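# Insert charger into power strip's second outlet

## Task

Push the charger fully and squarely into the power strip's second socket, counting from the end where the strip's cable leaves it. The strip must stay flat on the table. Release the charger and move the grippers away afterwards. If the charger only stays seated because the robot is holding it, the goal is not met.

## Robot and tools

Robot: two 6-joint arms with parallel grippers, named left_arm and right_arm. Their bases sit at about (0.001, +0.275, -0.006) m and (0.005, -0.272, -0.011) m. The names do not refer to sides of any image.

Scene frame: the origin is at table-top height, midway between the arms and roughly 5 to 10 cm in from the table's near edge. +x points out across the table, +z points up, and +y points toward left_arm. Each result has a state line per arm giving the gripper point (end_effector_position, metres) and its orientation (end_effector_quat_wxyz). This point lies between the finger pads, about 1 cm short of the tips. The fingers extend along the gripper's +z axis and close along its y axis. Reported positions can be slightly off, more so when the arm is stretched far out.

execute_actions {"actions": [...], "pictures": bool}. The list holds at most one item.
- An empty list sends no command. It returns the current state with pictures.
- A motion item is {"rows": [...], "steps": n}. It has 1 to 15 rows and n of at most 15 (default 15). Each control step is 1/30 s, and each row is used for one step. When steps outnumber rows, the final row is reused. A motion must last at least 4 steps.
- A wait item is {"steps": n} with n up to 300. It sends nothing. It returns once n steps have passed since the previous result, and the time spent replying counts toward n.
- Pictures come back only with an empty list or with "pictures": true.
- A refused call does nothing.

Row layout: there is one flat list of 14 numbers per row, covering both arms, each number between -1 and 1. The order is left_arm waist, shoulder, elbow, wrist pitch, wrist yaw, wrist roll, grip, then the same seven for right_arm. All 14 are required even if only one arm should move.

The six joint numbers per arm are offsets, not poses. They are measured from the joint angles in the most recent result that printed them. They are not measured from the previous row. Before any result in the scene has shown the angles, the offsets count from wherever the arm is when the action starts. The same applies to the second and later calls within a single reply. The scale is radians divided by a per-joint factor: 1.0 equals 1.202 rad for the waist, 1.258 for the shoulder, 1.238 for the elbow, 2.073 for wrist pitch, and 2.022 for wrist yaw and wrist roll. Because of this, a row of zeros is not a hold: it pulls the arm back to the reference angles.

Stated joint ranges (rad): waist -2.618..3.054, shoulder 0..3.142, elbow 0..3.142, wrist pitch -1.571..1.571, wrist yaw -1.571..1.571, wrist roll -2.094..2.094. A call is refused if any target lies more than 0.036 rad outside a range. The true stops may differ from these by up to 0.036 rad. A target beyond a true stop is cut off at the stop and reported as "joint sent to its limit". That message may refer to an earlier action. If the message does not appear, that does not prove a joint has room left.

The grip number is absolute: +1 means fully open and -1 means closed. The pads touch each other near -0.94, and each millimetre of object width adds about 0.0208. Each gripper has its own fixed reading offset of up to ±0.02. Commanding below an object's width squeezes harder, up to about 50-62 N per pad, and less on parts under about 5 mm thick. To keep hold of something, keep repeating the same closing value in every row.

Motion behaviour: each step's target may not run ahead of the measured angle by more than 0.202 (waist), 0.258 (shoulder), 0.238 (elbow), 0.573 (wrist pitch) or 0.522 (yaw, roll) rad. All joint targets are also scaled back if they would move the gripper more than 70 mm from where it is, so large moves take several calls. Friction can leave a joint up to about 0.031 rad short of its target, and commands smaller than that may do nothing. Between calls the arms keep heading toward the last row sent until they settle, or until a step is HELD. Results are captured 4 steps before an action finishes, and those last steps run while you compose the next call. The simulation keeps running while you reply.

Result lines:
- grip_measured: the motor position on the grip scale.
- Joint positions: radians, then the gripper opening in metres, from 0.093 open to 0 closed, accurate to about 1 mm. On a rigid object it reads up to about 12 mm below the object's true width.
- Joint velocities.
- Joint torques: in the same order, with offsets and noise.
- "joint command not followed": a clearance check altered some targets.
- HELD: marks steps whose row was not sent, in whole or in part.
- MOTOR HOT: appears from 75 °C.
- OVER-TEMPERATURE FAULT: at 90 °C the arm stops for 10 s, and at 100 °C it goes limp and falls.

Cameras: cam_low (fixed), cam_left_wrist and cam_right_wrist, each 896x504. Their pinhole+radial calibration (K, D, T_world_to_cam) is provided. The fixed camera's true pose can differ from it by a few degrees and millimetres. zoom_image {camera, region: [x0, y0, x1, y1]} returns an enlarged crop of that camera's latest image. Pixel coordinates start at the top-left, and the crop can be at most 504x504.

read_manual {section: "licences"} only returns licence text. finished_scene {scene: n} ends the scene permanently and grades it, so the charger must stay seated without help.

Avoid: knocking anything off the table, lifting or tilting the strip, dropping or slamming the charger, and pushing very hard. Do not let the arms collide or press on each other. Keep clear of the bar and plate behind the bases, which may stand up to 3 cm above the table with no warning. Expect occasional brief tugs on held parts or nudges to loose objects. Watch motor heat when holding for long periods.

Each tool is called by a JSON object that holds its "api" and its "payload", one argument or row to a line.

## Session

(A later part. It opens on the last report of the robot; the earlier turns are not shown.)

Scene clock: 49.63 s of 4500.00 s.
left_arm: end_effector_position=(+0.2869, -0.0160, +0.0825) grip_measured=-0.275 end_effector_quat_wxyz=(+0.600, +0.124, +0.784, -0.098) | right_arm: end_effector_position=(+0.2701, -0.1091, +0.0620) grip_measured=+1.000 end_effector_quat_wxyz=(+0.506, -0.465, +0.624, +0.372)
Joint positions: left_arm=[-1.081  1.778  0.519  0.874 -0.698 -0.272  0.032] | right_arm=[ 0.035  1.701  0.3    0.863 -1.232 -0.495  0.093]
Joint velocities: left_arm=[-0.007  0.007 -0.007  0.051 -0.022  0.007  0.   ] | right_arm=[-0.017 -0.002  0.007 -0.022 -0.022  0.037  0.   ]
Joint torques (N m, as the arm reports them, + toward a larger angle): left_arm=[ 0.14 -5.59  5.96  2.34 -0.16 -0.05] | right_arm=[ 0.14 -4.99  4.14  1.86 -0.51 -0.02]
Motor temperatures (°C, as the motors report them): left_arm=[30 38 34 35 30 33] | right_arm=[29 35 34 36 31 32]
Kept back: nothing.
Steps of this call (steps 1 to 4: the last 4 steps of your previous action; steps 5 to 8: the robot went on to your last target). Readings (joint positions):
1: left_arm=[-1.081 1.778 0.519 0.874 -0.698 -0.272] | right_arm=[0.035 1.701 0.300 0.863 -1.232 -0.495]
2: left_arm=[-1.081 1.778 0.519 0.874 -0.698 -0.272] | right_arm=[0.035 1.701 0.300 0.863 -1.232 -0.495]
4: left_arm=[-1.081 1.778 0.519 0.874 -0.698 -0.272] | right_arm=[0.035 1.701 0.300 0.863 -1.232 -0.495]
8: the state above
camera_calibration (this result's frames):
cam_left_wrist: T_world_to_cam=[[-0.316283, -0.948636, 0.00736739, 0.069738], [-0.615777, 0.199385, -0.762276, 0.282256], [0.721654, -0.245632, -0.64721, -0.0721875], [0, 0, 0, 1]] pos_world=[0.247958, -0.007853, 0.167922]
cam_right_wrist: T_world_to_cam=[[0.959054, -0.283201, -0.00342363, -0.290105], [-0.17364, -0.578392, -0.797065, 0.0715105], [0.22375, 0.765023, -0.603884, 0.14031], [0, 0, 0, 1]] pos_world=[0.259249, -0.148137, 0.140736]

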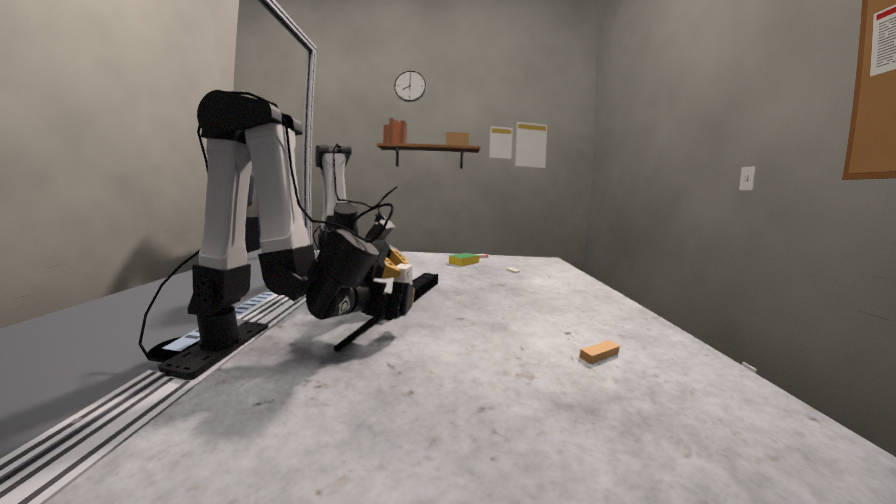

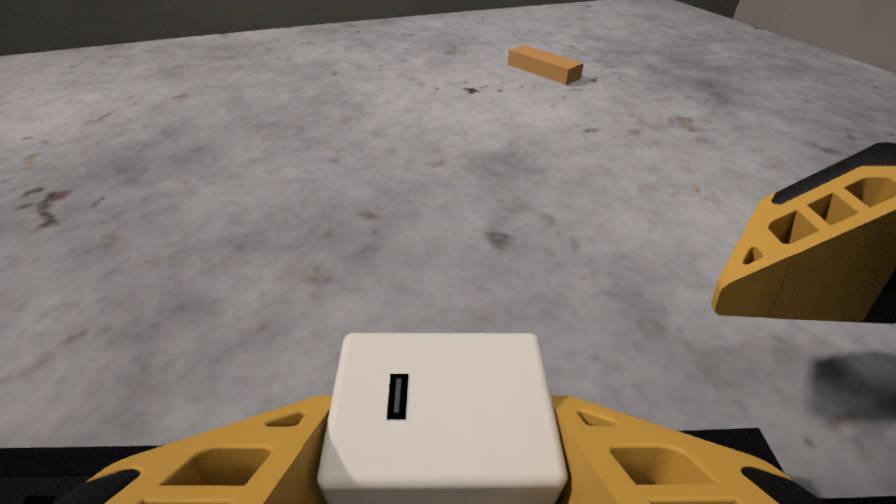

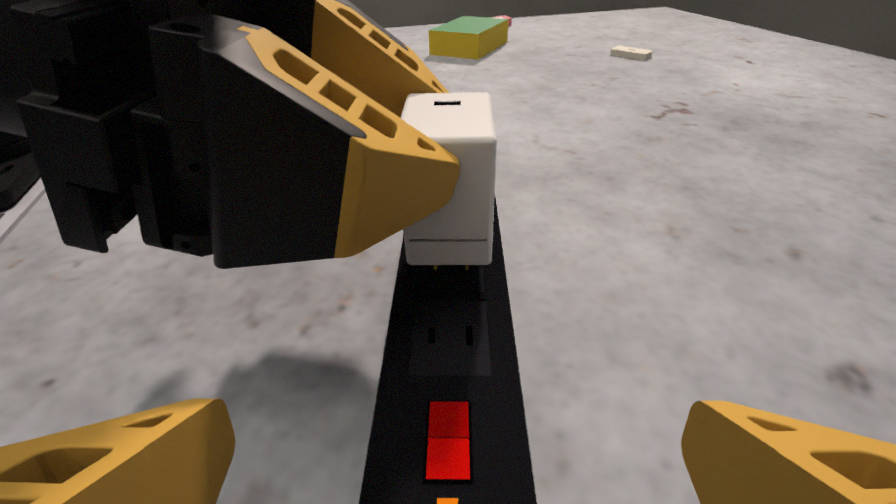

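{"api": "execute_actions", "payload": {
  "actions": [
    {"rows": [[0,0,0,0.0185,0,0,-0.45,0,0,0,0,0,0,1],[0,0,0,0.0185,0,0,-0.45,0,0,0,0,0,0,1],[0,0,0,0.0185,0,0,-0.45,0,0,0,0,0,0,1],[0,0,0,0.0185,0,0,-0.45,0,0,0,0,0,0,1],[0,0,0,0.0185,-0.0095,0,-0.45,0,0,0,0,0,0,1]], "steps": 15}
  ]
}}

{"api": "execute_actions", "payload": {
  "actions": [
    {"steps": 10}
  ]
}}

Scene clock: 50.33 s of 4500.00 s.
left_arm: end_effector_position=(+0.2873, -0.0159, +0.0838) grip_measured=-0.275 end_effector_quat_wxyz=(+0.602, +0.122, +0.783, -0.099) | right_arm: end_effector_position=(+0.2701, -0.1091, +0.0620) grip_measured=+1.000 end_effector_quat_wxyz=(+0.506, -0.465, +0.624, +0.372)
Joint positions: left_arm=[-1.081  1.778  0.519  0.88  -0.701 -0.272  0.032] | right_arm=[ 0.035  1.701  0.3    0.863 -1.232 -0.495  0.093]
Joint velocities: left_arm=[ 0.022 -0.012 -0.012 -0.022  0.007 -0.007 -0.   ] | right_arm=[-0.017  0.012 -0.022  0.037 -0.007 -0.051  0.   ]
Joint torques (N m, as the arm reports them, + toward a larger angle): left_arm=[ 0.19 -7.3   5.96  2.45 -0.21 -0.03] | right_arm=[ 0.14 -4.97  4.15  1.86 -0.51 -0.02]
Motor temperatures (°C, as the motors report them): left_arm=[30 38 34 35 30 33] | right_arm=[29 35 34 36 31 32]
Steps of this call (steps 1 to 10: the robot went on to your last target; steps 11 to 21: the first 11 steps of this action). Readings (joint positions):
11: left_arm=[-1.081 1.778 0.519 0.875 -0.697 -0.272] | right_arm=[0.035 1.701 0.300 0.863 -1.232 -0.495]
12: left_arm=[-1.081 1.778 0.519 0.876 -0.697 -0.272] | right_arm=[0.035 1.701 0.300 0.863 -1.232 -0.495]
14: left_arm=[-1.081 1.778 0.519 0.878 -0.697 -0.272] | right_arm=[0.035 1.701 0.300 0.863 -1.232 -0.495]
18: left_arm=[-1.081 1.778 0.519 0.880 -0.700 -0.272] | right_arm=[0.035 1.701 0.300 0.863 -1.232 -0.495]
21: the state above

Scene clock: 50.67 s of 4500.00 s.
left_arm: end_effector_position=(+0.2874, -0.0158, +0.0839) grip_measured=-0.275 end_effector_quat_wxyz=(+0.602, +0.121, +0.783, -0.098) | right_arm: end_effector_position=(+0.2701, -0.1091, +0.0620) grip_measured=+1.000 end_effector_quat_wxyz=(+0.506, -0.465, +0.624, +0.372)
Joint positions: left_arm=[-1.081  1.778  0.519  0.881 -0.702 -0.272  0.032] | right_arm=[ 0.035  1.701  0.3    0.863 -1.232 -0.495  0.093]
Joint velocities: left_arm=[ 0.002  0.012  0.002 -0.066 -0.007  0.007 -0.   ] | right_arm=[-0.012 -0.022 -0.012 -0.022  0.051 -0.022  0.   ]
Joint torques (N m, as the arm reports them, + toward a larger angle): left_arm=[ 0.15 -7.25  5.96  2.4  -0.22 -0.04] | right_arm=[ 0.14 -4.95  4.13  1.86 -0.51 -0.03]
Motor temperatures (°C, as the motors report them): left_arm=[30 38 34 35 30 33] | right_arm=[29 35 34 36 31 32]
Kept back: nothing.
Steps of this call (steps 1 to 4: the last 4 steps of your previous action; steps 5 to 10: the robot went on to your last target). Readings (joint positions):
1: left_arm=[-1.081 1.778 0.519 0.880 -0.702 -0.272] | right_arm=[0.035 1.701 0.300 0.863 -1.232 -0.495]
2: left_arm=[-1.081 1.778 0.519 0.880 -0.702 -0.272] | right_arm=[0.035 1.701 0.300 0.863 -1.232 -0.495]
4: left_arm=[-1.081 1.778 0.519 0.881 -0.702 -0.272] | right_arm=[0.035 1.701 0.300 0.863 -1.232 -0.495]
8: left_arm=[-1.081 1.778 0.519 0.881 -0.702 -0.272] | right_arm=[0.035 1.701 0.300 0.863 -1.232 -0.495]
10: the state above

q5 = -0.702. Lower with q4.

{"api": "execute_actions", "payload": {
  "actions": [
    {"rows": [[0,0,0,-0.007,-0.005,0,-0.45,0,0,0,0,0,0,1]], "steps": 15}
  ]
}}

{"api": "execute_actions", "payload": {
  "actions": [
    {"steps": 6}
  ],
  "pictures": true
}}

{"api": "zoom_image", "payload": {
  "camera": "cam_right_wrist",
  "region": [400, 220, 520, 300]
}}

Scene clock: 51.17 s of 4500.00 s.
left_arm: end_effector_position=(+0.2873, -0.0155, +0.0830) grip_measured=-0.275 end_effector_quat_wxyz=(+0.601, +0.122, +0.784, -0.097) | right_arm: end_effector_position=(+0.2701, -0.1091, +0.0620) grip_measured=+1.000 end_effector_quat_wxyz=(+0.506, -0.465, +0.624, +0.372)
Joint positions: left_arm=[-1.081  1.778  0.519  0.876 -0.702 -0.272  0.032] | right_arm=[ 0.035  1.701  0.3    0.863 -1.232 -0.495  0.093]
Joint velocities: left_arm=[-0.007 -0.002 -0.007  0.022 -0.007 -0.022 -0.   ] | right_arm=[-0.012 -0.002  0.002 -0.037 -0.022 -0.007  0.   ]
Joint torques (N m, as the arm reports them, + toward a larger angle): left_arm=[ 0.17 -7.32  5.94  1.98 -0.18 -0.04] | right_arm=[ 0.12 -4.99  4.14  1.87 -0.51 -0.03]
Motor temperatures (°C, as the motors report them): left_arm=[30 38 34 35 30 33] | right_arm=[29 35 34 36 31 32]
Steps of this call (steps 1 to 4: the robot went on to your last target; steps 5 to 15: the first 11 steps of this action). Readings (joint positions):
5: left_arm=[-1.081 1.778 0.519 0.878 -0.702 -0.272] | right_arm=[0.035 1.701 0.300 0.863 -1.232 -0.495]
6: left_arm=[-1.081 1.778 0.519 0.876 -0.702 -0.272] | right_arm=[0.035 1.701 0.300 0.863 -1.232 -0.495]
8: left_arm=[-1.081 1.778 0.519 0.876 -0.702 -0.272] | right_arm=[0.035 1.701 0.300 0.863 -1.232 -0.495]
12: left_arm=[-1.081 1.778 0.519 0.876 -0.702 -0.272] | right_arm=[0.035 1.701 0.300 0.863 -1.232 -0.495]
15: the state above

Scene clock: 51.37 s of 4500.00 s.
left_arm: end_effector_position=(+0.2873, -0.0155, +0.0830) grip_measured=-0.275 end_effector_quat_wxyz=(+0.601, +0.122, +0.784, -0.097) | right_arm: end_effector_position=(+0.2701, -0.1091, +0.0620) grip_measured=+1.000 end_effector_quat_wxyz=(+0.506, -0.465, +0.624, +0.372)
Joint positions: left_arm=[-1.081  1.778  0.519  0.876 -0.702 -0.272  0.032] | right_arm=[ 0.035  1.701  0.3    0.863 -1.232 -0.495  0.093]
Joint velocities: left_arm=[ 0.002  0.007  0.017 -0.051  0.081 -0.037  0.   ] | right_arm=[ 0.002 -0.012 -0.002 -0.007  0.051 -0.081  0.   ]
Joint torques (N m, as the arm reports them, + toward a larger angle): left_arm=[ 0.15 -7.29  5.94  1.98 -0.18 -0.04] | right_arm=[ 0.12 -4.97  4.15  1.87 -0.52 -0.02]
Motor temperatures (°C, as the motors report them): left_arm=[30 38 34 35 30 33] | right_arm=[29 35 34 36 31 32]
Kept back: nothing.
Steps of this call (steps 1 to 4: the last 4 steps of your previous action; steps 5 to 6: the robot went on to your last target). Readings (joint positions):
1: left_arm=[-1.081 1.778 0.519 0.876 -0.702 -0.272] | right_arm=[0.035 1.701 0.300 0.863 -1.232 -0.495]
2: left_arm=[-1.081 1.778 0.519 0.876 -0.702 -0.272] | right_arm=[0.035 1.701 0.300 0.863 -1.232 -0.495]
4: left_arm=[-1.081 1.778 0.519 0.876 -0.702 -0.272] | right_arm=[0.035 1.701 0.300 0.863 -1.232 -0.495]
6: the state above
camera_calibration (this result's frames):
cam_left_wrist: T_world_to_cam=[[-0.312303, -0.949953, 0.00750079, 0.0692015], [-0.614747, 0.19607, -0.763965, 0.282571], [0.72426, -0.2432, -0.645214, -0.0728126], [0, 0, 0, 1]] pos_world=[0.248057, -0.00737354, 0.168376]
cam_right_wrist: T_world_to_cam=[[0.959054, -0.283201, -0.00342363, -0.290105], [-0.17364, -0.578392, -0.797065, 0.0715105], [0.22375, 0.765023, -0.603884, 0.14031], [0, 0, 0, 1]] pos_world=[0.259249, -0.148137, 0.140736]

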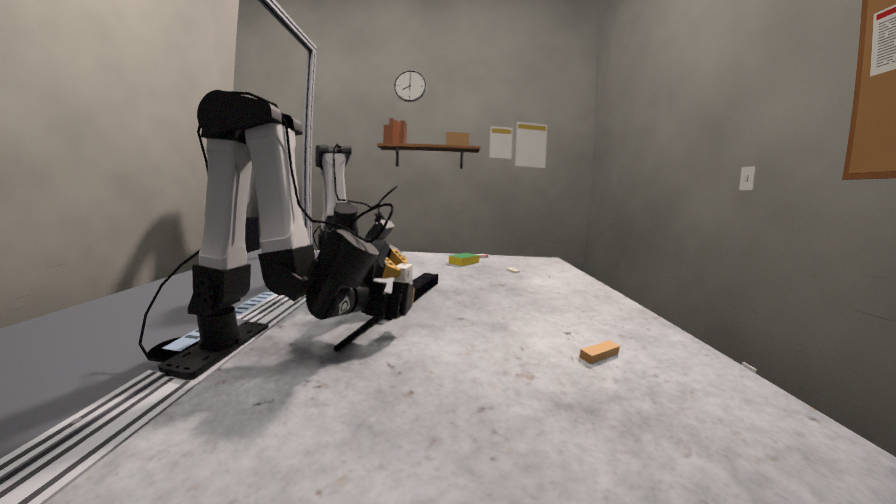

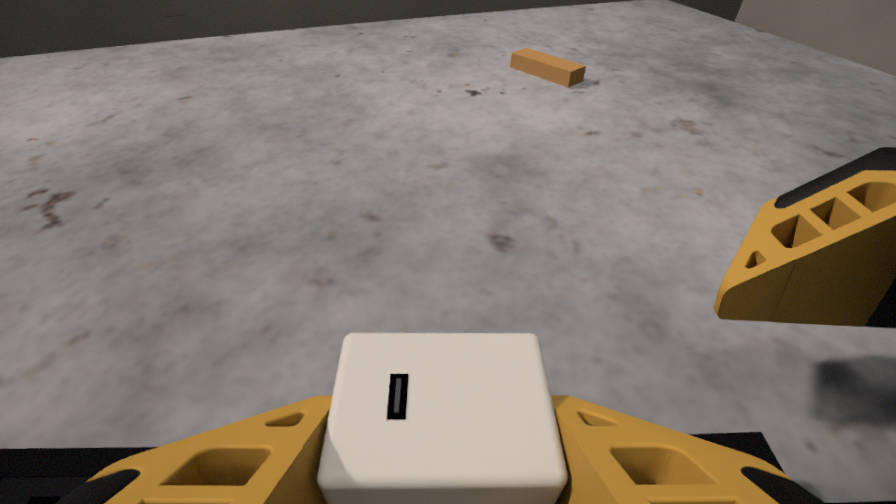

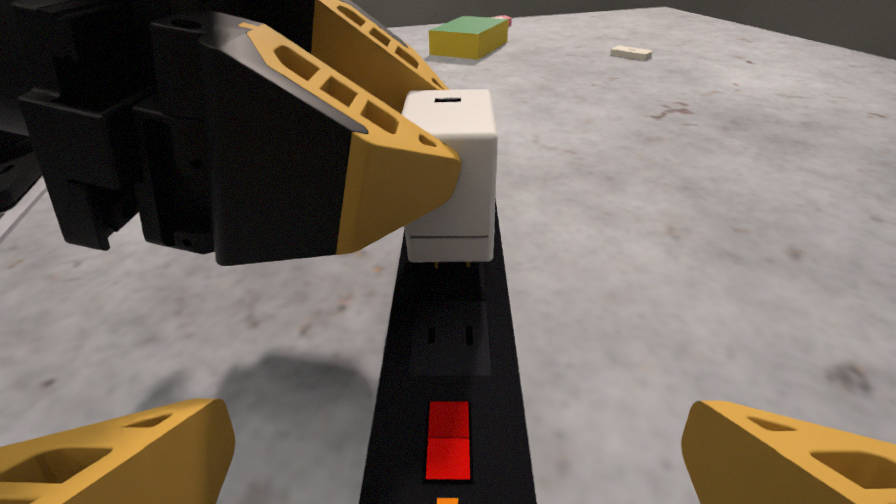

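Region (400, 220, 520, 300) of cam_right_wrist's 896x504 image, scaled by 4.200, with more detail than that image has.

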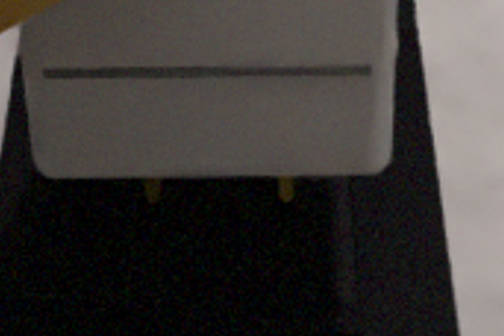

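{"api": "execute_actions", "payload": {
  "actions": [
    {"rows": [[0,0,0,0.0175,-0.003,0,-0.45,0,0,0,0,0,0,1],[0,0,0,0.0175,-0.003,0,-0.45,0,0,0,0,0,0,1],[0,0,0,0.0175,-0.003,0,-0.45,0,0,0,0,0,0,1],[0,0,0,0.0175,0.003,0,-0.45,0,0,0,0,0,0,1]], "steps": 15}
  ]
}}

{"api": "execute_actions", "payload": {
  "actions": [
    {"steps": 6}
  ]
}}

Scene clock: 52.47 s of 4500.00 s.
left_arm: end_effector_position=(+0.2873, -0.0160, +0.0837) grip_measured=-0.275 end_effector_quat_wxyz=(+0.602, +0.122, +0.783, -0.099) | right_arm: end_effector_position=(+0.2701, -0.1091, +0.0620) grip_measured=+1.000 end_effector_quat_wxyz=(+0.506, -0.465, +0.624, +0.372)
Joint positions: left_arm=[-1.081  1.778  0.519  0.88  -0.701 -0.272  0.032] | right_arm=[ 0.035  1.701  0.3    0.863 -1.232 -0.495  0.093]
Joint velocities: left_arm=[-0.002  0.002 -0.022  0.007 -0.007 -0.037  0.   ] | right_arm=[ 0.002  0.012 -0.017 -0.007 -0.051  0.037  0.   ]
Joint torques (N m, as the arm reports them, + toward a larger angle): left_arm=[ 0.18 -7.31  5.94  2.42 -0.02 -0.03] | right_arm=[ 0.13 -4.98  4.14  1.86 -0.52 -0.02]
Motor temperatures (°C, as the motors report them): left_arm=[30 38 34 35 30 33] | right_arm=[29 35 34 36 31 32]
Steps of this call (steps 1 to 15: the robot went on to your last target; steps 16 to 22: nothing new was sent; steps 23 to 33: the first 11 steps of this action). Readings (joint positions):
23: left_arm=[-1.081 1.778 0.519 0.878 -0.702 -0.272] | right_arm=[0.035 1.701 0.300 0.863 -1.232 -0.495]
24: left_arm=[-1.081 1.778 0.519 0.878 -0.702 -0.272] | right_arm=[0.035 1.701 0.300 0.863 -1.232 -0.495]
26: left_arm=[-1.081 1.778 0.519 0.879 -0.702 -0.272] | right_arm=[0.035 1.701 0.300 0.863 -1.232 -0.495]
30: left_arm=[-1.081 1.778 0.519 0.880 -0.701 -0.272] | right_arm=[0.035 1.701 0.300 0.863 -1.232 -0.495]
33: the state above

Scene clock: 52.67 s of 4500.00 s.
left_arm: end_effector_position=(+0.2873, -0.0160, +0.0837) grip_measured=-0.275 end_effector_quat_wxyz=(+0.602, +0.122, +0.783, -0.099) | right_arm: end_effector_position=(+0.2701, -0.1091, +0.0620) grip_measured=+1.000 end_effector_quat_wxyz=(+0.506, -0.465, +0.624, +0.372)
Joint positions: left_arm=[-1.081  1.778  0.519  0.88  -0.701 -0.272  0.032] | right_arm=[ 0.035  1.701  0.3    0.863 -1.232 -0.495  0.093]
Joint velocities: left_arm=[ 0.027  0.012 -0.007  0.007  0.022 -0.051 -0.   ] | right_arm=[-0.002 -0.012 -0.017  0.022 -0.081  0.022  0.   ]
Joint torques (N m, as the arm reports them, + toward a larger angle): left_arm=[ 0.15 -7.31  5.93  2.41 -0.07 -0.04] | right_arm=[ 0.14 -4.97  4.14  1.87 -0.5  -0.03]
Motor temperatures (°C, as the motors report them): left_arm=[30 38 34 35 30 33] | right_arm=[29 35 34 36 31 32]
Kept back: nothing.
Steps of this call (steps 1 to 4: the last 4 steps of your previous action; steps 5 to 6: the robot went on to your last target). Readings (joint positions):
1: left_arm=[-1.081 1.778 0.519 0.880 -0.701 -0.272] | right_arm=[0.035 1.701 0.300 0.863 -1.232 -0.495]
2: left_arm=[-1.081 1.778 0.519 0.880 -0.701 -0.272] | right_arm=[0.035 1.701 0.300 0.863 -1.232 -0.495]
4: left_arm=[-1.081 1.778 0.519 0.880 -0.701 -0.272] | right_arm=[0.035 1.701 0.300 0.863 -1.232 -0.495]
6: the state above

{"api": "execute_actions", "payload": {
  "actions": [
    {"rows": [[0,0,0,0.012,0.0038,0,-0.45,0,0,0,0,0,0,1]], "steps": 12}
  ]
}}

{"api": "execute_actions", "payload": {
  "actions": [
    {"steps": 6}
  ]
}}

Scene clock: 53.03 s of 4500.00 s.
left_arm: end_effector_position=(+0.2871, -0.0164, +0.0837) grip_measured=-0.275 end_effector_quat_wxyz=(+0.602, +0.123, +0.783, -0.100) | right_arm: end_effector_position=(+0.2701, -0.1091, +0.0620) grip_measured=+1.000 end_effector_quat_wxyz=(+0.506, -0.465, +0.624, +0.372)
Joint positions: left_arm=[-1.081  1.778  0.519  0.881 -0.698 -0.272  0.032] | right_arm=[ 0.035  1.701  0.3    0.863 -1.232 -0.495  0.093]
Joint velocities: left_arm=[-0.007 -0.002 -0.032  0.051  0.037 -0.051 -0.   ] | right_arm=[ 0.002  0.007 -0.007 -0.007 -0.037  0.022  0.   ]
Joint torques (N m, as the arm reports them, + toward a larger angle): left_arm=[ 0.15 -7.3   5.93  2.34 -0.02 -0.04] | right_arm=[ 0.16 -4.96  4.18  1.87 -0.51 -0.03]
Motor temperatures (°C, as the motors report them): left_arm=[30 38 34 35 30 33] | right_arm=[29 35 34 36 31 32]
Steps of this call (steps 1 to 3: the robot went on to your last target; steps 4 to 11: the first 8 steps of this action). Readings (joint positions):
4: left_arm=[-1.081 1.778 0.519 0.881 -0.700 -0.272] | right_arm=[0.035 1.701 0.300 0.863 -1.232 -0.495]
5: left_arm=[-1.081 1.778 0.519 0.881 -0.700 -0.272] | right_arm=[0.035 1.701 0.300 0.863 -1.232 -0.495]
7: left_arm=[-1.081 1.778 0.519 0.881 -0.699 -0.272] | right_arm=[0.035 1.701 0.300 0.863 -1.232 -0.495]
11: the state above

Scene clock: 53.23 s of 4500.00 s.
left_arm: end_effector_position=(+0.2871, -0.0165, +0.0837) grip_measured=-0.275 end_effector_quat_wxyz=(+0.602, +0.123, +0.783, -0.100) | right_arm: end_effector_position=(+0.2701, -0.1091, +0.0620) grip_measured=+1.000 end_effector_quat_wxyz=(+0.506, -0.465, +0.624, +0.372)
Joint positions: left_arm=[-1.081  1.778  0.519  0.881 -0.698 -0.272  0.032] | right_arm=[ 0.035  1.701  0.3    0.863 -1.232 -0.495  0.093]
Joint velocities: left_arm=[ 0.002 -0.007 -0.007 -0.007  0.022 -0.051 -0.001] | right_arm=[ 0.012 -0.002 -0.007 -0.022  0.022 -0.066  0.   ]
Joint torques (N m, as the arm reports them, + toward a larger angle): left_arm=[ 0.11 -7.31  5.94  2.35 -0.05 -0.04] | right_arm=[ 0.11 -4.99  4.13  1.87 -0.5  -0.03]
Motor temperatures (°C, as the motors report them): left_arm=[30 38 34 35 30 33] | right_arm=[29 35 34 36 31 32]
Kept back: nothing.
Steps of this call (steps 1 to 4: the last 4 steps of your previous action; steps 5 to 6: the robot went on to your last target). Readings (joint positions):
1: left_arm=[-1.081 1.778 0.519 0.881 -0.698 -0.272] | right_arm=[0.035 1.701 0.300 0.863 -1.232 -0.495]
2: left_arm=[-1.081 1.778 0.519 0.881 -0.698 -0.272] | right_arm=[0.035 1.701 0.300 0.863 -1.232 -0.495]
4: left_arm=[-1.081 1.778 0.519 0.881 -0.698 -0.272] | right_arm=[0.035 1.701 0.300 0.863 -1.232 -0.495]
6: the state above

{"api": "execute_actions", "payload": {
  "actions": [
    {"rows": [[0,0,0,0.012,-0.0082,0,-0.45,0,0,0,0,0,0,1],[0,0,0,0.012,-0.0082,0,-0.45,0,0,0,0,0,0,1],[0,0,0,0.012,-0.0082,0,-0.45,0,0,0,0,0,0,1],[0,0,0,0.012,-0.0082,0,-0.45,0,0,0,0,0,0,1],[0,0,0,0.012,-0.0082,0,-0.45,0,0,0,0,0,0,1],[0,0,0,0.012,-0.0082,0,-0.45,0,0,0,0,0,0,1],[0,0,0,-0.007,-0.0082,0,-0.45,0,0,0,0,0,0,1]], "steps": 15}
  ]
}}

{"api": "execute_actions", "payload": {
  "actions": [
    {"steps": 8}
  ]
}}

Scene clock: 53.80 s of 4500.00 s.
left_arm: end_effector_position=(+0.2869, -0.0157, +0.0821) grip_measured=-0.275 end_effector_quat_wxyz=(+0.600, +0.124, +0.785, -0.097) | right_arm: end_effector_position=(+0.2701, -0.1091, +0.0620) grip_measured=+1.000 end_effector_quat_wxyz=(+0.506, -0.465, +0.624, +0.372)
Joint positions: left_arm=[-1.081  1.778  0.519  0.872 -0.699 -0.272  0.032] | right_arm=[ 0.035  1.701  0.3    0.863 -1.232 -0.495  0.093]
Joint velocities: left_arm=[ 0.007 -0.017  0.002 -0.022 -0.007  0.095 -0.002] | right_arm=[-0.012  0.002  0.012 -0.007  0.022 -0.022  0.   ]
Joint torques (N m, as the arm reports them, + toward a larger angle): left_arm=[ 0.2  -7.39  5.98  2.08 -0.3  -0.03] | right_arm=[ 0.12 -4.99  4.15  1.86 -0.52 -0.03]
Motor temperatures (°C, as the motors report them): left_arm=[30 38 34 35 30 33] | right_arm=[29 35 34 37 31 32]
Steps of this call (steps 1 to 6: the robot went on to your last target; steps 7 to 17: the first 11 steps of this action). Readings (joint positions):
7: left_arm=[-1.081 1.778 0.519 0.881 -0.698 -0.272] | right_arm=[0.035 1.701 0.300 0.863 -1.232 -0.495]
8: left_arm=[-1.081 1.778 0.519 0.881 -0.698 -0.272] | right_arm=[0.035 1.701 0.300 0.863 -1.232 -0.495]
10: left_arm=[-1.081 1.778 0.519 0.881 -0.699 -0.272] | right_arm=[0.035 1.701 0.300 0.863 -1.232 -0.495]
14: left_arm=[-1.081 1.778 0.519 0.875 -0.699 -0.272] | right_arm=[0.035 1.701 0.300 0.863 -1.232 -0.495]
17: the state above

Scene clock: 54.07 s of 4500.00 s.
left_arm: end_effector_position=(+0.2869, -0.0157, +0.0821) grip_measured=-0.275 end_effector_quat_wxyz=(+0.600, +0.124, +0.785, -0.097) | right_arm: end_effector_position=(+0.2701, -0.1091, +0.0620) grip_measured=+1.000 end_effector_quat_wxyz=(+0.506, -0.465, +0.624, +0.372)
Joint positions: left_arm=[-1.081  1.778  0.519  0.872 -0.699 -0.272  0.032] | right_arm=[ 0.035  1.701  0.3    0.863 -1.232 -0.495  0.093]
Joint velocities: left_arm=[ 0.002 -0.012 -0.002  0.022 -0.037 -0.022  0.   ] | right_arm=[ 0.012  0.002 -0.007  0.007 -0.051  0.007  0.   ]
Joint torques (N m, as the arm reports them, + toward a larger angle): left_arm=[ 0.15 -7.28  5.91  2.02 -0.24 -0.04] | right_arm=[ 0.11 -4.98  4.15  1.86 -0.51 -0.04]
Motor temperatures (°C, as the motors report them): left_arm=[30 38 34 35 30 33] | right_arm=[29 35 34 37 31 32]
Kept back: nothing.
Steps of this call (steps 1 to 4: the last 4 steps of your previous action; steps 5 to 8: the robot went on to your last target). Readings (joint positions):
1: left_arm=[-1.081 1.778 0.519 0.872 -0.699 -0.272] | right_arm=[0.035 1.701 0.300 0.863 -1.232 -0.495]
2: left_arm=[-1.081 1.778 0.519 0.872 -0.699 -0.272] | right_arm=[0.035 1.701 0.300 0.863 -1.232 -0.495]
4: left_arm=[-1.081 1.778 0.519 0.872 -0.699 -0.272] | right_arm=[0.035 1.701 0.300 0.863 -1.232 -0.495]
8: the state above

{"api": "execute_actions", "payload": {
  "actions": [
    {"rows": [[0,0.024,0,0.010,-0.005,0,-0.45,0,0,0,0,0,0,1],[0,0.024,0,0.010,-0.005,0,-0.45,0,0,0,0,0,0,1],[0,0.024,0,0.013,-0.005,0,-0.45,0,0,0,0,0,0,1],[0,0.024,0,0.015,-0.005,0,-0.45,0,0,0,0,0,0,1]], "steps": 10}
  ]
}}

{"api": "execute_actions", "payload": {
  "actions": [
    {"steps": 6}
  ],
  "pictures": true
}}

{"api": "zoom_image", "payload": {
  "camera": "cam_right_wrist",
  "region": [380, 180, 530, 300]
}}

Scene clock: 54.50 s of 4500.00 s.
left_arm: end_effector_position=(+0.2870, -0.0159, +0.0771) grip_measured=-0.275 end_effector_quat_wxyz=(+0.597, +0.127, +0.786, -0.094) | right_arm: end_effector_position=(+0.2701, -0.1091, +0.0620) grip_measured=+1.000 end_effector_quat_wxyz=(+0.506, -0.465, +0.624, +0.372)
Joint positions: left_arm=[-1.081  1.795  0.519  0.88  -0.697 -0.272  0.032] | right_arm=[ 0.035  1.701  0.3    0.863 -1.232 -0.495  0.093]
Joint velocities: left_arm=[-0.017  0.027 -0.032  0.037 -0.022 -0.022 -0.   ] | right_arm=[ 0.002 -0.017  0.017 -0.051  0.022 -0.037  0.   ]
Joint torques (N m, as the arm reports them, + toward a larger angle): left_arm=[ 0.11 -6.35  5.83  2.3  -0.2  -0.04] | right_arm=[ 0.11 -4.97  4.17  1.86 -0.51 -0.03]
Motor temperatures (°C, as the motors report them): left_arm=[30 38 34 35 30 33] | right_arm=[29 35 34 37 31 32]
Steps of this call (steps 1 to 7: the robot went on to your last target; steps 8 to 13: the first 6 steps of this action). Readings (joint positions):
8: left_arm=[-1.081 1.779 0.519 0.873 -0.699 -0.272] | right_arm=[0.035 1.701 0.300 0.863 -1.232 -0.495]
9: left_arm=[-1.081 1.783 0.519 0.876 -0.699 -0.272] | right_arm=[0.035 1.701 0.300 0.863 -1.232 -0.495]
11: left_arm=[-1.081 1.791 0.519 0.878 -0.697 -0.272] | right_arm=[0.035 1.701 0.300 0.863 -1.232 -0.495]
13: the state above

Scene clock: 54.70 s of 4500.00 s.
left_arm: end_effector_position=(+0.2870, -0.0160, +0.0770) grip_measured=-0.275 end_effector_quat_wxyz=(+0.597, +0.127, +0.786, -0.094) | right_arm: end_effector_position=(+0.2701, -0.1091, +0.0620) grip_measured=+1.000 end_effector_quat_wxyz=(+0.506, -0.465, +0.624, +0.372)
Joint positions: left_arm=[-1.081  1.795  0.519  0.88  -0.697 -0.272  0.032] | right_arm=[ 0.035  1.701  0.3    0.863 -1.232 -0.495  0.093]
Joint velocities: left_arm=[ 0.017 -0.007 -0.007 -0.11  -0.051  0.022 -0.001] | right_arm=[ 0.007 -0.017 -0.012 -0.037  0.022 -0.051  0.   ]
Joint torques (N m, as the arm reports them, + toward a larger angle): left_arm=[ 0.15 -6.32  5.83  2.32 -0.2  -0.03] | right_arm=[ 0.17 -4.98  4.1   1.86 -0.51 -0.02]
Motor temperatures (°C, as the motors report them): left_arm=[30 38 34 35 30 33] | right_arm=[29 35 34 37 31 32]
Kept back: nothing.
Steps of this call (steps 1 to 4: the last 4 steps of your previous action; steps 5 to 6: the robot went on to your last target). Readings (joint positions):
1: left_arm=[-1.081 1.795 0.519 0.880 -0.697 -0.272] | right_arm=[0.035 1.701 0.300 0.863 -1.232 -0.495]
2: left_arm=[-1.081 1.795 0.519 0.880 -0.697 -0.272] | right_arm=[0.035 1.701 0.300 0.863 -1.232 -0.495]
4: left_arm=[-1.081 1.795 0.519 0.880 -0.697 -0.272] | right_arm=[0.035 1.701 0.300 0.863 -1.232 -0.495]
6: the state above
camera_calibration (this result's frames):
cam_left_wrist: T_world_to_cam=[[-0.316299, -0.94866, -0.000213037, 0.0704689], [-0.620131, 0.206932, -0.756714, 0.279071], [0.717908, -0.239216, -0.653746, -0.0740594], [0, 0, 0, 1]] pos_world=[0.248518, -0.00861386, 0.162776]
cam_right_wrist: T_world_to_cam=[[0.959054, -0.283201, -0.00342363, -0.290105], [-0.17364, -0.578392, -0.797065, 0.0715105], [0.22375, 0.765023, -0.603884, 0.14031], [0, 0, 0, 1]] pos_world=[0.259249, -0.148137, 0.140736]

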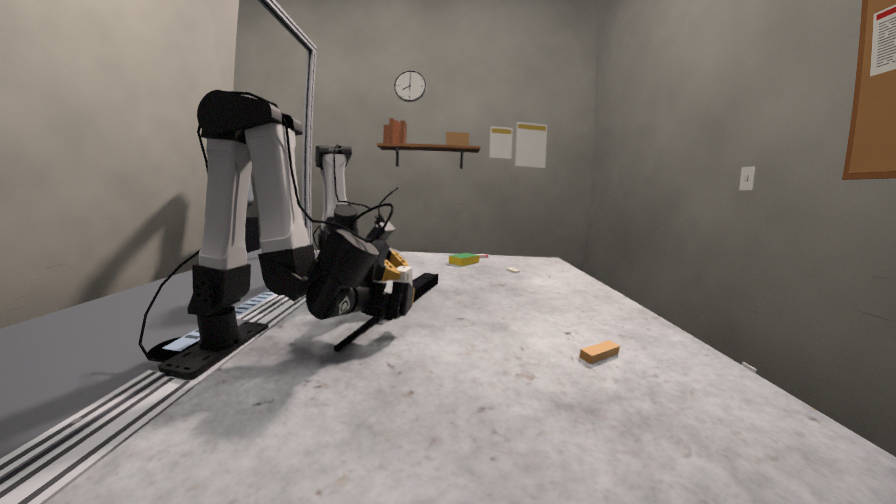

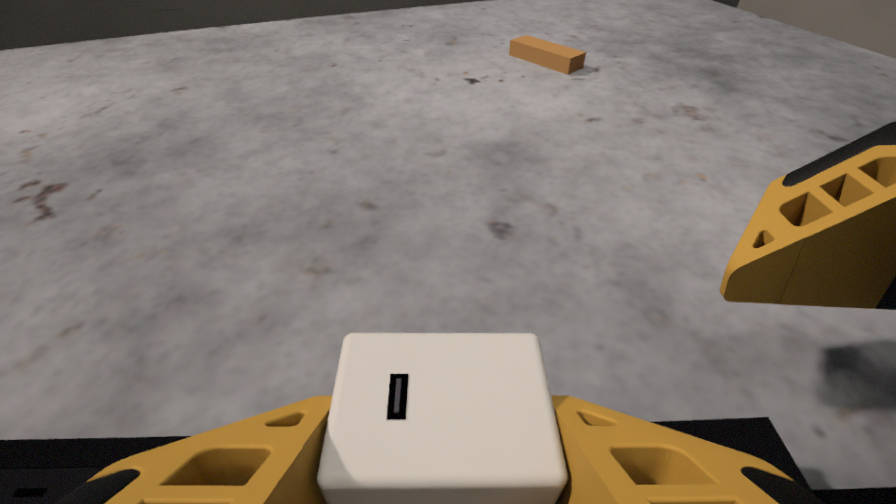

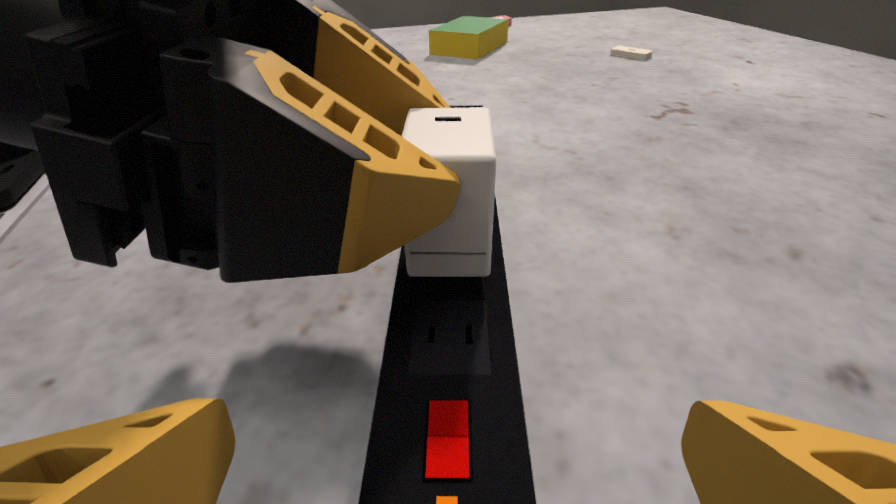

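Region (380, 180, 530, 300) of cam_right_wrist's 896x504 image, scaled by 3.360, with more detail than that image has; it fills the top 403 rows of this view, and the rest is white.

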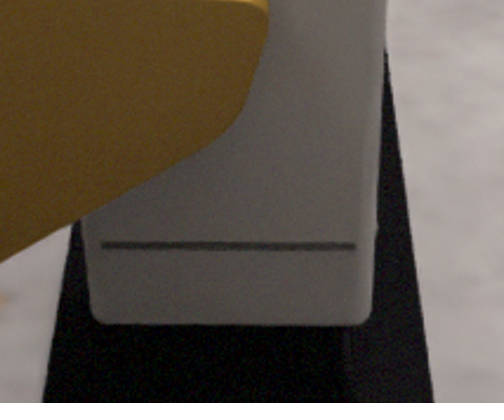

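{"api": "execute_actions", "payload": {
  "actions": [
    {"rows": [[0,0.022,0,0.012,-0.004,-0.006,-0.45,0,0,0,0,0,0,1],[0,0.024,0,0.013,-0.004,-0.007,-0.45,0,0,0,0,0,0,1],[0,0.027,0,0.015,-0.004,-0.008,-0.45,0,0,0,0,0,0,1],[0,0.030,0,0.016,-0.004,-0.008,-0.45,0,0,0,0,0,0,1],[0,0.033,0,0.017,-0.004,-0.009,-0.45,0,0,0,0,0,0,1],[0,0.036,0,0.018,-0.004,-0.009,-0.45,0,0,0,0,0,0,1],[0,0.039,0,0.019,-0.004,-0.010,-0.45,0,0,0,0,0,0,1],[0,0.042,0,0.020,-0.004,-0.010,-0.45,0,0,0,0,0,0,1]], "steps": 14}
  ]
}}

{"api": "execute_actions", "payload": {
  "actions": [
    {"steps": 5}
  ]
}}

Scene clock: 55.50 s of 4500.00 s.
left_arm: end_effector_position=(+0.2884, -0.0161, +0.0736) grip_measured=-0.275 end_effector_quat_wxyz=(+0.600, +0.120, +0.785, -0.096) | right_arm: end_effector_position=(+0.2701, -0.1091, +0.0620) grip_measured=+1.000 end_effector_quat_wxyz=(+0.506, -0.465, +0.624, +0.372)
Joint positions: left_arm=[-1.081  1.822  0.519  0.914 -0.705 -0.28   0.032] | right_arm=[ 0.035  1.701  0.3    0.863 -1.232 -0.495  0.093]
Joint velocities: left_arm=[ 0.002  0.027  0.002  0.051  0.037  0.007 -0.001] | right_arm=[ 0.017  0.002  0.022  0.022 -0.037 -0.037  0.   ]
Joint torques (N m, as the arm reports them, + toward a larger angle): left_arm=[ 0.18 -5.61  5.7   2.05 -0.05 -0.12] | right_arm=[ 0.12 -4.98  4.18  1.86 -0.5  -0.03]
Motor temperatures (°C, as the motors report them): left_arm=[30 38 34 35 30 33] | right_arm=[29 35 34 37 31 32]
Steps of this call (steps 1 to 14: the robot went on to your last target; steps 15 to 24: the first 10 steps of this action). Readings (joint positions):
15: left_arm=[-1.081 1.797 0.519 0.881 -0.697 -0.272] | right_arm=[0.035 1.701 0.300 0.863 -1.232 -0.495]
16: left_arm=[-1.081 1.800 0.519 0.884 -0.697 -0.274] | right_arm=[0.035 1.701 0.300 0.863 -1.232 -0.495]
18: left_arm=[-1.081 1.810 0.519 0.892 -0.699 -0.275] | right_arm=[0.035 1.701 0.300 0.863 -1.232 -0.495]
22: left_arm=[-1.081 1.819 0.519 0.907 -0.704 -0.278] | right_arm=[0.035 1.701 0.300 0.863 -1.232 -0.495]
24: the state above

Scene clock: 55.67 s of 4500.00 s.
left_arm: end_effector_position=(+0.2886, -0.0161, +0.0736) grip_measured=-0.275 end_effector_quat_wxyz=(+0.601, +0.118, +0.785, -0.097) | right_arm: end_effector_position=(+0.2701, -0.1091, +0.0620) grip_measured=+1.000 end_effector_quat_wxyz=(+0.506, -0.465, +0.624, +0.372)
Joint positions: left_arm=[-1.081  1.825  0.519  0.919 -0.707 -0.281  0.032] | right_arm=[ 0.035  1.701  0.3    0.863 -1.232 -0.495  0.093]
Joint velocities: left_arm=[-0.012  0.002 -0.017  0.007 -0.007  0.037 -0.001] | right_arm=[ 0.012 -0.012  0.007 -0.007  0.007 -0.037  0.   ]
Joint torques (N m, as the arm reports them, + toward a larger angle): left_arm=[ 0.19 -5.5   5.68  2.08 -0.05 -0.21] | right_arm=[ 0.14 -4.98  4.17  1.86 -0.51 -0.02]
Motor temperatures (°C, as the motors report them): left_arm=[30 38 34 35 30 33] | right_arm=[29 35 34 37 31 32]
Kept back: nothing.
Steps of this call (steps 1 to 4: the last 4 steps of your previous action; step 5: the robot went on to your last target). Readings (joint positions):
1: left_arm=[-1.081 1.823 0.519 0.916 -0.706 -0.280] | right_arm=[0.035 1.701 0.300 0.863 -1.232 -0.495]
2: left_arm=[-1.081 1.824 0.519 0.917 -0.706 -0.280] | right_arm=[0.035 1.701 0.300 0.863 -1.232 -0.495]
4: left_arm=[-1.081 1.825 0.519 0.918 -0.707 -0.281] | right_arm=[0.035 1.701 0.300 0.863 -1.232 -0.495]
5: the state above

{"api": "execute_actions", "payload": {
  "actions": [
    {"rows": [[0,0.022,-0.010,-0.025,0.010,-0.004,-0.45,0,0,0,0,0,0,1],[0,0.026,-0.012,-0.035,0.012,-0.004,-0.45,0,0,0,0,0,0,1],[0,0.030,-0.014,-0.045,0.014,-0.004,-0.45,0,0,0,0,0,0,1],[0,0.034,-0.016,-0.055,0.016,-0.004,-0.45,0,0,0,0,0,0,1],[0,0.038,-0.018,-0.065,0.018,-0.004,-0.45,0,0,0,0,0,0,1],[0,0.042,-0.020,-0.075,0.020,-0.004,-0.45,0,0,0,0,0,0,1],[0,0.046,-0.022,-0.085,0.022,-0.004,-0.45,0,0,0,0,0,0,1]], "steps": 12}
  ]
}}

{"api": "execute_actions", "payload": {
  "actions": [
    {"steps": 5}
  ],
  "pictures": true
}}

Scene clock: 56.80 s of 4500.00 s.
left_arm: end_effector_position=(+0.2881, -0.0155, +0.0714) grip_measured=-0.275 end_effector_quat_wxyz=(+0.597, +0.121, +0.787, -0.094) | right_arm: end_effector_position=(+0.2701, -0.1091, +0.0620) grip_measured=+1.000 end_effector_quat_wxyz=(+0.506, -0.465, +0.624, +0.372)
Joint positions: left_arm=[-1.081  1.825  0.519  0.908 -0.705 -0.282  0.032] | right_arm=[ 0.035  1.701  0.3    0.863 -1.232 -0.495  0.093]
Joint velocities: left_arm=[ 0.002 -0.002  0.007  0.037  0.007 -0.051  0.001] | right_arm=[-0.002 -0.027  0.007  0.037 -0.007  0.037  0.   ]
Joint torques (N m, as the arm reports them, + toward a larger angle): left_arm=[ 0.2  -2.77  3.07  0.41  0.26 -0.11] | right_arm=[ 0.12 -4.96  4.15  1.86 -0.51 -0.03]
Motor temperatures (°C, as the motors report them): left_arm=[30 38 34 35 30 33] | right_arm=[29 35 34 37 31 32]
Steps of this call (steps 1 to 15: the robot went on to your last target; steps 16 to 26: nothing new was sent; steps 27 to 34: the first 8 steps of this action). Readings (joint positions):
27: left_arm=[-1.081 1.825 0.519 0.917 -0.707 -0.281] | right_arm=[0.035 1.701 0.300 0.863 -1.232 -0.495]
28: left_arm=[-1.081 1.825 0.519 0.916 -0.707 -0.281] | right_arm=[0.035 1.701 0.300 0.863 -1.232 -0.495]
30: left_arm=[-1.081 1.825 0.519 0.913 -0.706 -0.282] | right_arm=[0.035 1.701 0.300 0.863 -1.232 -0.495]
34: the state above

Scene clock: 56.97 s of 4500.00 s.
left_arm: end_effector_position=(+0.2881, -0.0155, +0.0714) grip_measured=-0.275 end_effector_quat_wxyz=(+0.597, +0.121, +0.787, -0.094) | right_arm: end_effector_position=(+0.2701, -0.1091, +0.0620) grip_measured=+1.000 end_effector_quat_wxyz=(+0.506, -0.465, +0.624, +0.372)
Joint positions: left_arm=[-1.081  1.825  0.519  0.908 -0.705 -0.282  0.032] | right_arm=[ 0.035  1.701  0.3    0.863 -1.232 -0.495  0.093]
Joint velocities: left_arm=[-0.007  0.012 -0.012 -0.066  0.022  0.022 -0.   ] | right_arm=[ 0.002  0.002 -0.007  0.037 -0.007  0.022  0.   ]
Joint torques (N m, as the arm reports them, + toward a larger angle): left_arm=[ 0.15 -2.79  3.09  0.41  0.3  -0.1 ] | right_arm=[ 0.14 -4.98  4.16  1.86 -0.51 -0.03]
Motor temperatures (°C, as the motors report them): left_arm=[30 38 34 35 30 33] | right_arm=[29 35 34 37 31 32]
Kept back: nothing.
Steps of this call (steps 1 to 4: the last 4 steps of your previous action; step 5: the robot went on to your last target). Readings (joint positions):
1: left_arm=[-1.081 1.825 0.519 0.908 -0.705 -0.282] | right_arm=[0.035 1.701 0.300 0.863 -1.232 -0.495]
2: left_arm=[-1.081 1.825 0.519 0.908 -0.705 -0.282] | right_arm=[0.035 1.701 0.300 0.863 -1.232 -0.495]
4: left_arm=[-1.081 1.825 0.519 0.908 -0.705 -0.282] | right_arm=[0.035 1.701 0.300 0.863 -1.232 -0.495]
5: the state above
camera_calibration (this result's frames):
cam_left_wrist: T_world_to_cam=[[-0.306551, -0.951835, 0.00608344, 0.0679021], [-0.623298, 0.195903, -0.757048, 0.276181], [0.719393, -0.235865, -0.653331, -0.0788763], [0, 0, 0, 1]] pos_world=[0.249702, -0.00807716, 0.157137]
cam_right_wrist: T_world_to_cam=[[0.959054, -0.283201, -0.00342363, -0.290105], [-0.17364, -0.578392, -0.797065, 0.0715105], [0.22375, 0.765023, -0.603884, 0.14031], [0, 0, 0, 1]] pos_world=[0.259249, -0.148137, 0.140736]

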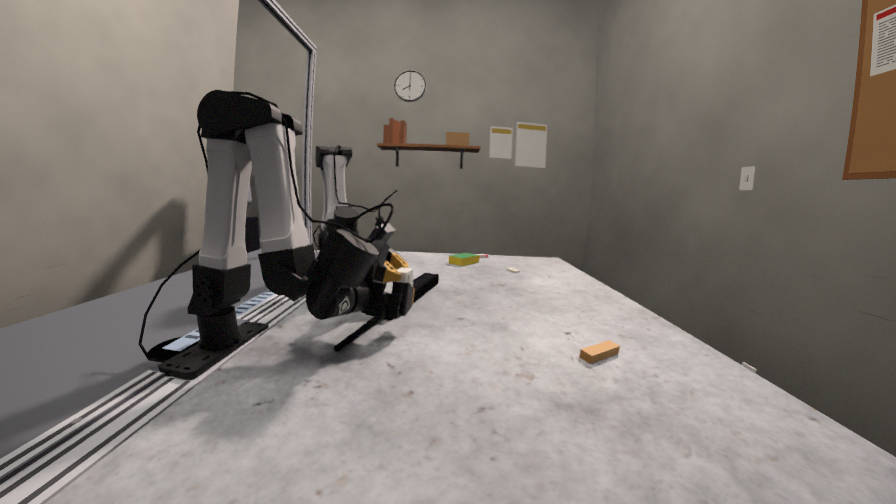

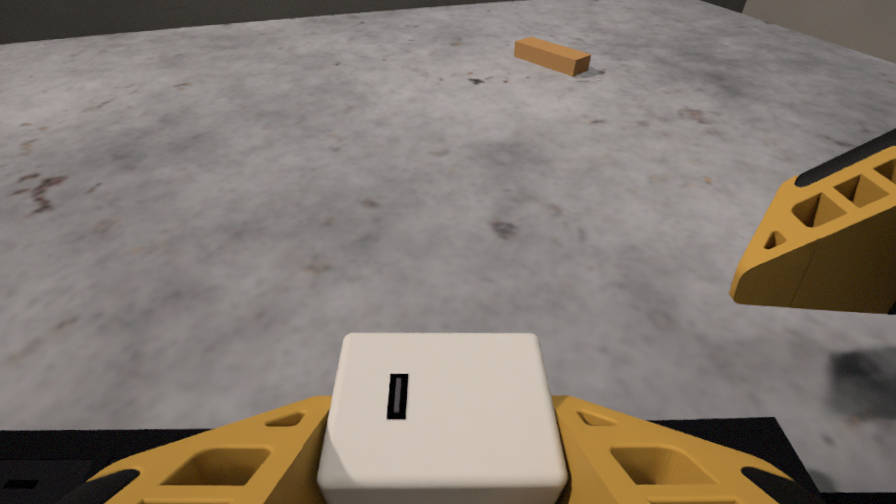

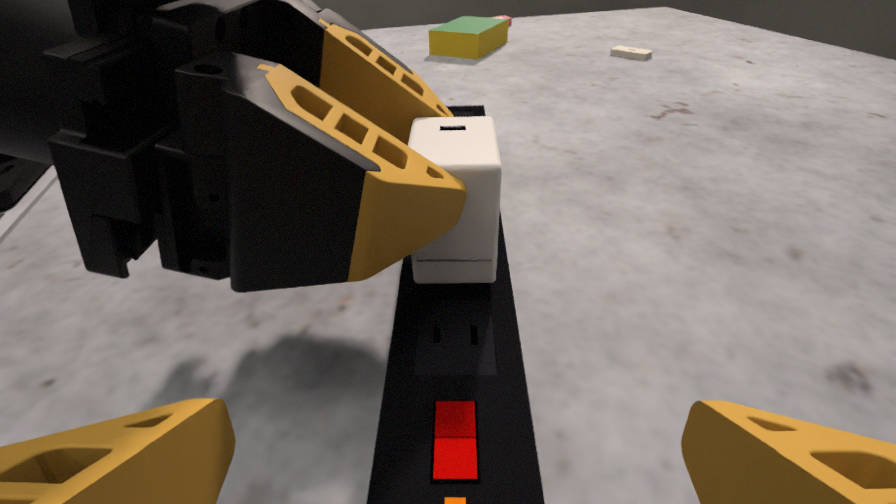

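{"api": "execute_actions", "payload": {
  "actions": [
    {"rows": [[0,0.02,-0.01,-0.04,0.01,0,-0.45,0,0,0,0,0,0,1],[0,0,0,0,0,0,-0.45,0,0,0,0,0,0,1],[0,0,0,0.005,0,0,0.2,0,0,0,0,0,0,1],[0,0,0,0.005,0,0,1,0,0,0,0,0,0,1],[0,0,0,0.005,0,0,1,0,0,0,0,0,0,1],[0,0,0,0.005,0,0,1,0,0,0,0,0,0,1],[0,0,0,0.005,0,0,1,0,0,0,0,0,0,1],[0,-0.02,0,0,0,0,1,0,0,0,0,0,0,1],[0,-0.04,0,-0.008,0,0,1,0,0,0,0,0,0,1],[0,-0.065,0,-0.018,0,0,1,0,0,0,0,0,0,1],[0,-0.09,0,-0.028,0,0,1,0,0,0,0,0,0,1],[0,-0.115,0,-0.038,0,0,1,0,0,0,0,0,0,1],[0,-0.135,0,-0.046,0,0,1,0,0,0,0,0,0,1],[0,-0.145,0,-0.05,0,0,1,0,0,0,0,0,0,1]], "steps": 15}
  ]
}}

{"api": "execute_actions", "payload": {
  "actions": [
    {"steps": 7}
  ],
  "pictures": true
}}

Scene clock: 59.17 s of 4500.00 s.
left_arm: end_effector_position=(+0.2877, -0.0149, +0.0796) grip_measured=+0.987 end_effector_quat_wxyz=(+0.600, +0.119, +0.785, -0.096) | right_arm: end_effector_position=(+0.2701, -0.1091, +0.0620) grip_measured=+1.000 end_effector_quat_wxyz=(+0.506, -0.465, +0.624, +0.372)
Joint positions: left_arm=[-1.081  1.791  0.519  0.883 -0.707 -0.282  0.093] | right_arm=[ 0.035  1.701  0.3    0.863 -1.232 -0.495  0.093]
Joint velocities: left_arm=[ 0.012 -0.652  0.007 -0.476 -0.022 -0.022 -0.001] | right_arm=[ 0.007 -0.017 -0.007 -0.007  0.051  0.007  0.   ]
Joint torques (N m, as the arm reports them, + toward a larger angle): left_arm=[  0.31 -10.71   5.86   2.52  -0.08  -0.04] | right_arm=[ 0.11 -4.98  4.15  1.87 -0.51 -0.04]
Motor temperatures (°C, as the motors report them): left_arm=[30 38 34 35 30 33] | right_arm=[29 35 34 37 31 32]
Steps of this call (steps 1 to 15: the robot went on to your last target; steps 16 to 55: nothing new was sent; steps 56 to 66: the first 11 steps of this action). Readings (joint positions):
56: left_arm=[-1.081 1.825 0.519 0.911 -0.705 -0.282] | right_arm=[0.035 1.701 0.300 0.863 -1.232 -0.495]
57: left_arm=[-1.081 1.825 0.519 0.916 -0.706 -0.282] | right_arm=[0.035 1.701 0.300 0.863 -1.232 -0.495]
59: left_arm=[-1.081 1.825 0.519 0.918 -0.707 -0.282] | right_arm=[0.035 1.701 0.300 0.863 -1.232 -0.495]
63: left_arm=[-1.081 1.825 0.519 0.916 -0.707 -0.282] | right_arm=[0.035 1.701 0.300 0.863 -1.232 -0.495]
66: the state above

Scene clock: 59.40 s of 4500.00 s.
left_arm: end_effector_position=(+0.2858, -0.0142, +0.1254) grip_measured=+0.987 end_effector_quat_wxyz=(+0.624, +0.095, +0.765, -0.129) | right_arm: end_effector_position=(+0.2701, -0.1091, +0.0620) grip_measured=+1.000 end_effector_quat_wxyz=(+0.506, -0.465, +0.624, +0.372)
Joint positions: left_arm=[-1.081  1.648  0.519  0.842 -0.707 -0.282  0.093] | right_arm=[ 0.035  1.701  0.3    0.863 -1.232 -0.495  0.093]
Joint velocities: left_arm=[ 0.002 -0.002 -0.002 -0.095 -0.051  0.037 -0.   ] | right_arm=[ 0.012  0.002  0.012 -0.007  0.022 -0.022  0.   ]
Joint torques (N m, as the arm reports them, + toward a larger angle): left_arm=[ 0.14 -7.07  6.77  1.77 -0.04 -0.04] | right_arm=[ 0.13 -4.98  4.12  1.87 -0.51 -0.03]
Motor temperatures (°C, as the motors report them): left_arm=[30 38 34 35 30 33] | right_arm=[29 35 34 37 31 32]
Kept back: nothing.
Steps of this call (steps 1 to 4: the last 4 steps of your previous action; steps 5 to 7: the robot went on to your last target). Readings (joint positions):
1: left_arm=[-1.081 1.764 0.519 0.867 -0.707 -0.282] | right_arm=[0.035 1.701 0.300 0.863 -1.232 -0.495]
2: left_arm=[-1.081 1.733 0.519 0.854 -0.707 -0.282] | right_arm=[0.035 1.701 0.300 0.863 -1.232 -0.495]
4: left_arm=[-1.081 1.677 0.519 0.843 -0.707 -0.282] | right_arm=[0.035 1.701 0.300 0.863 -1.232 -0.495]
7: the state above
camera_calibration (this result's frames):
cam_left_wrist: T_world_to_cam=[[-0.310896, -0.946931, 0.081644, 0.0599648], [-0.579658, 0.120833, -0.805851, 0.307995], [0.75322, -0.297862, -0.586462, -0.0605385], [0, 0, 0, 1]] pos_world=[0.242774, 0.00153445, 0.207799]
cam_right_wrist: T_world_to_cam=[[0.959054, -0.283201, -0.00342363, -0.290105], [-0.17364, -0.578392, -0.797065, 0.0715105], [0.22375, 0.765023, -0.603884, 0.14031], [0, 0, 0, 1]] pos_world=[0.259249, -0.148137, 0.140736]

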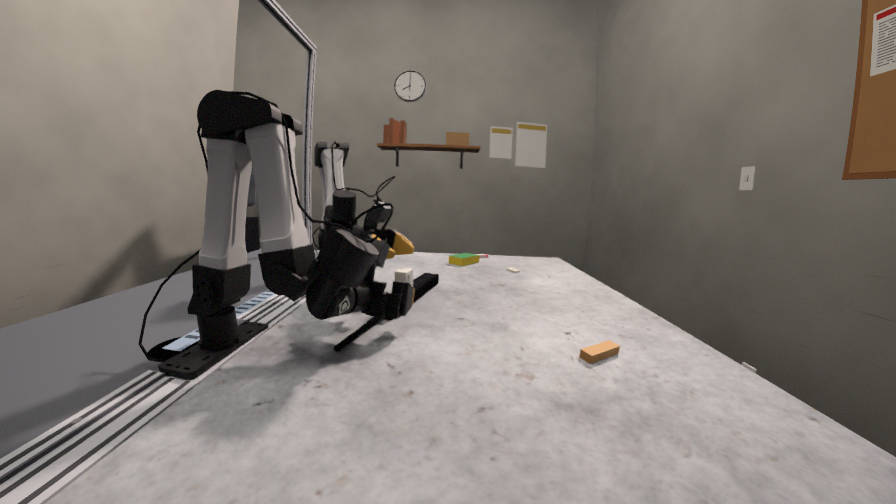

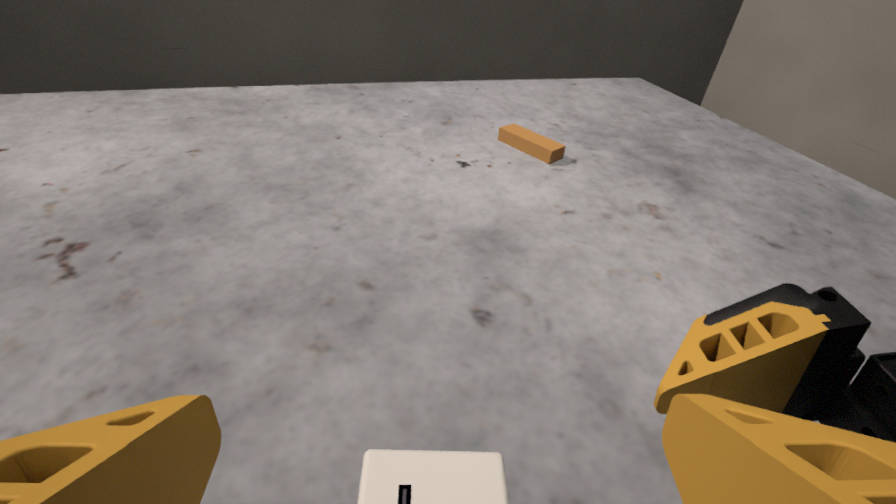

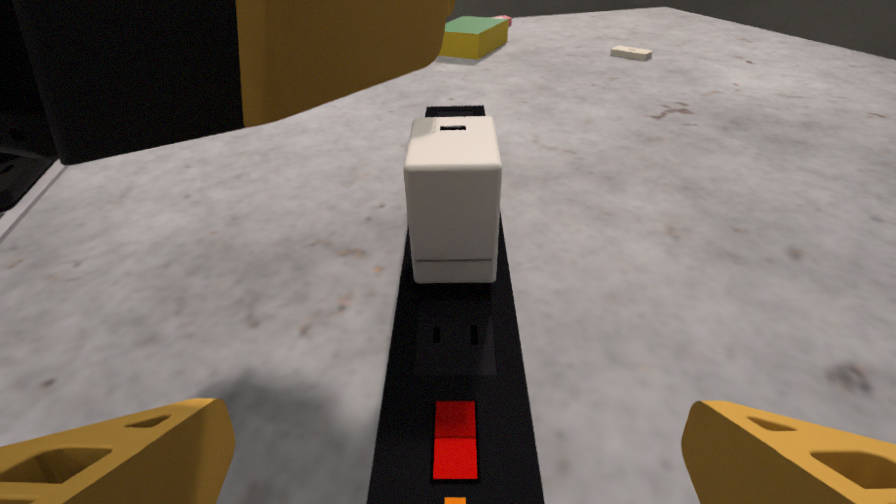

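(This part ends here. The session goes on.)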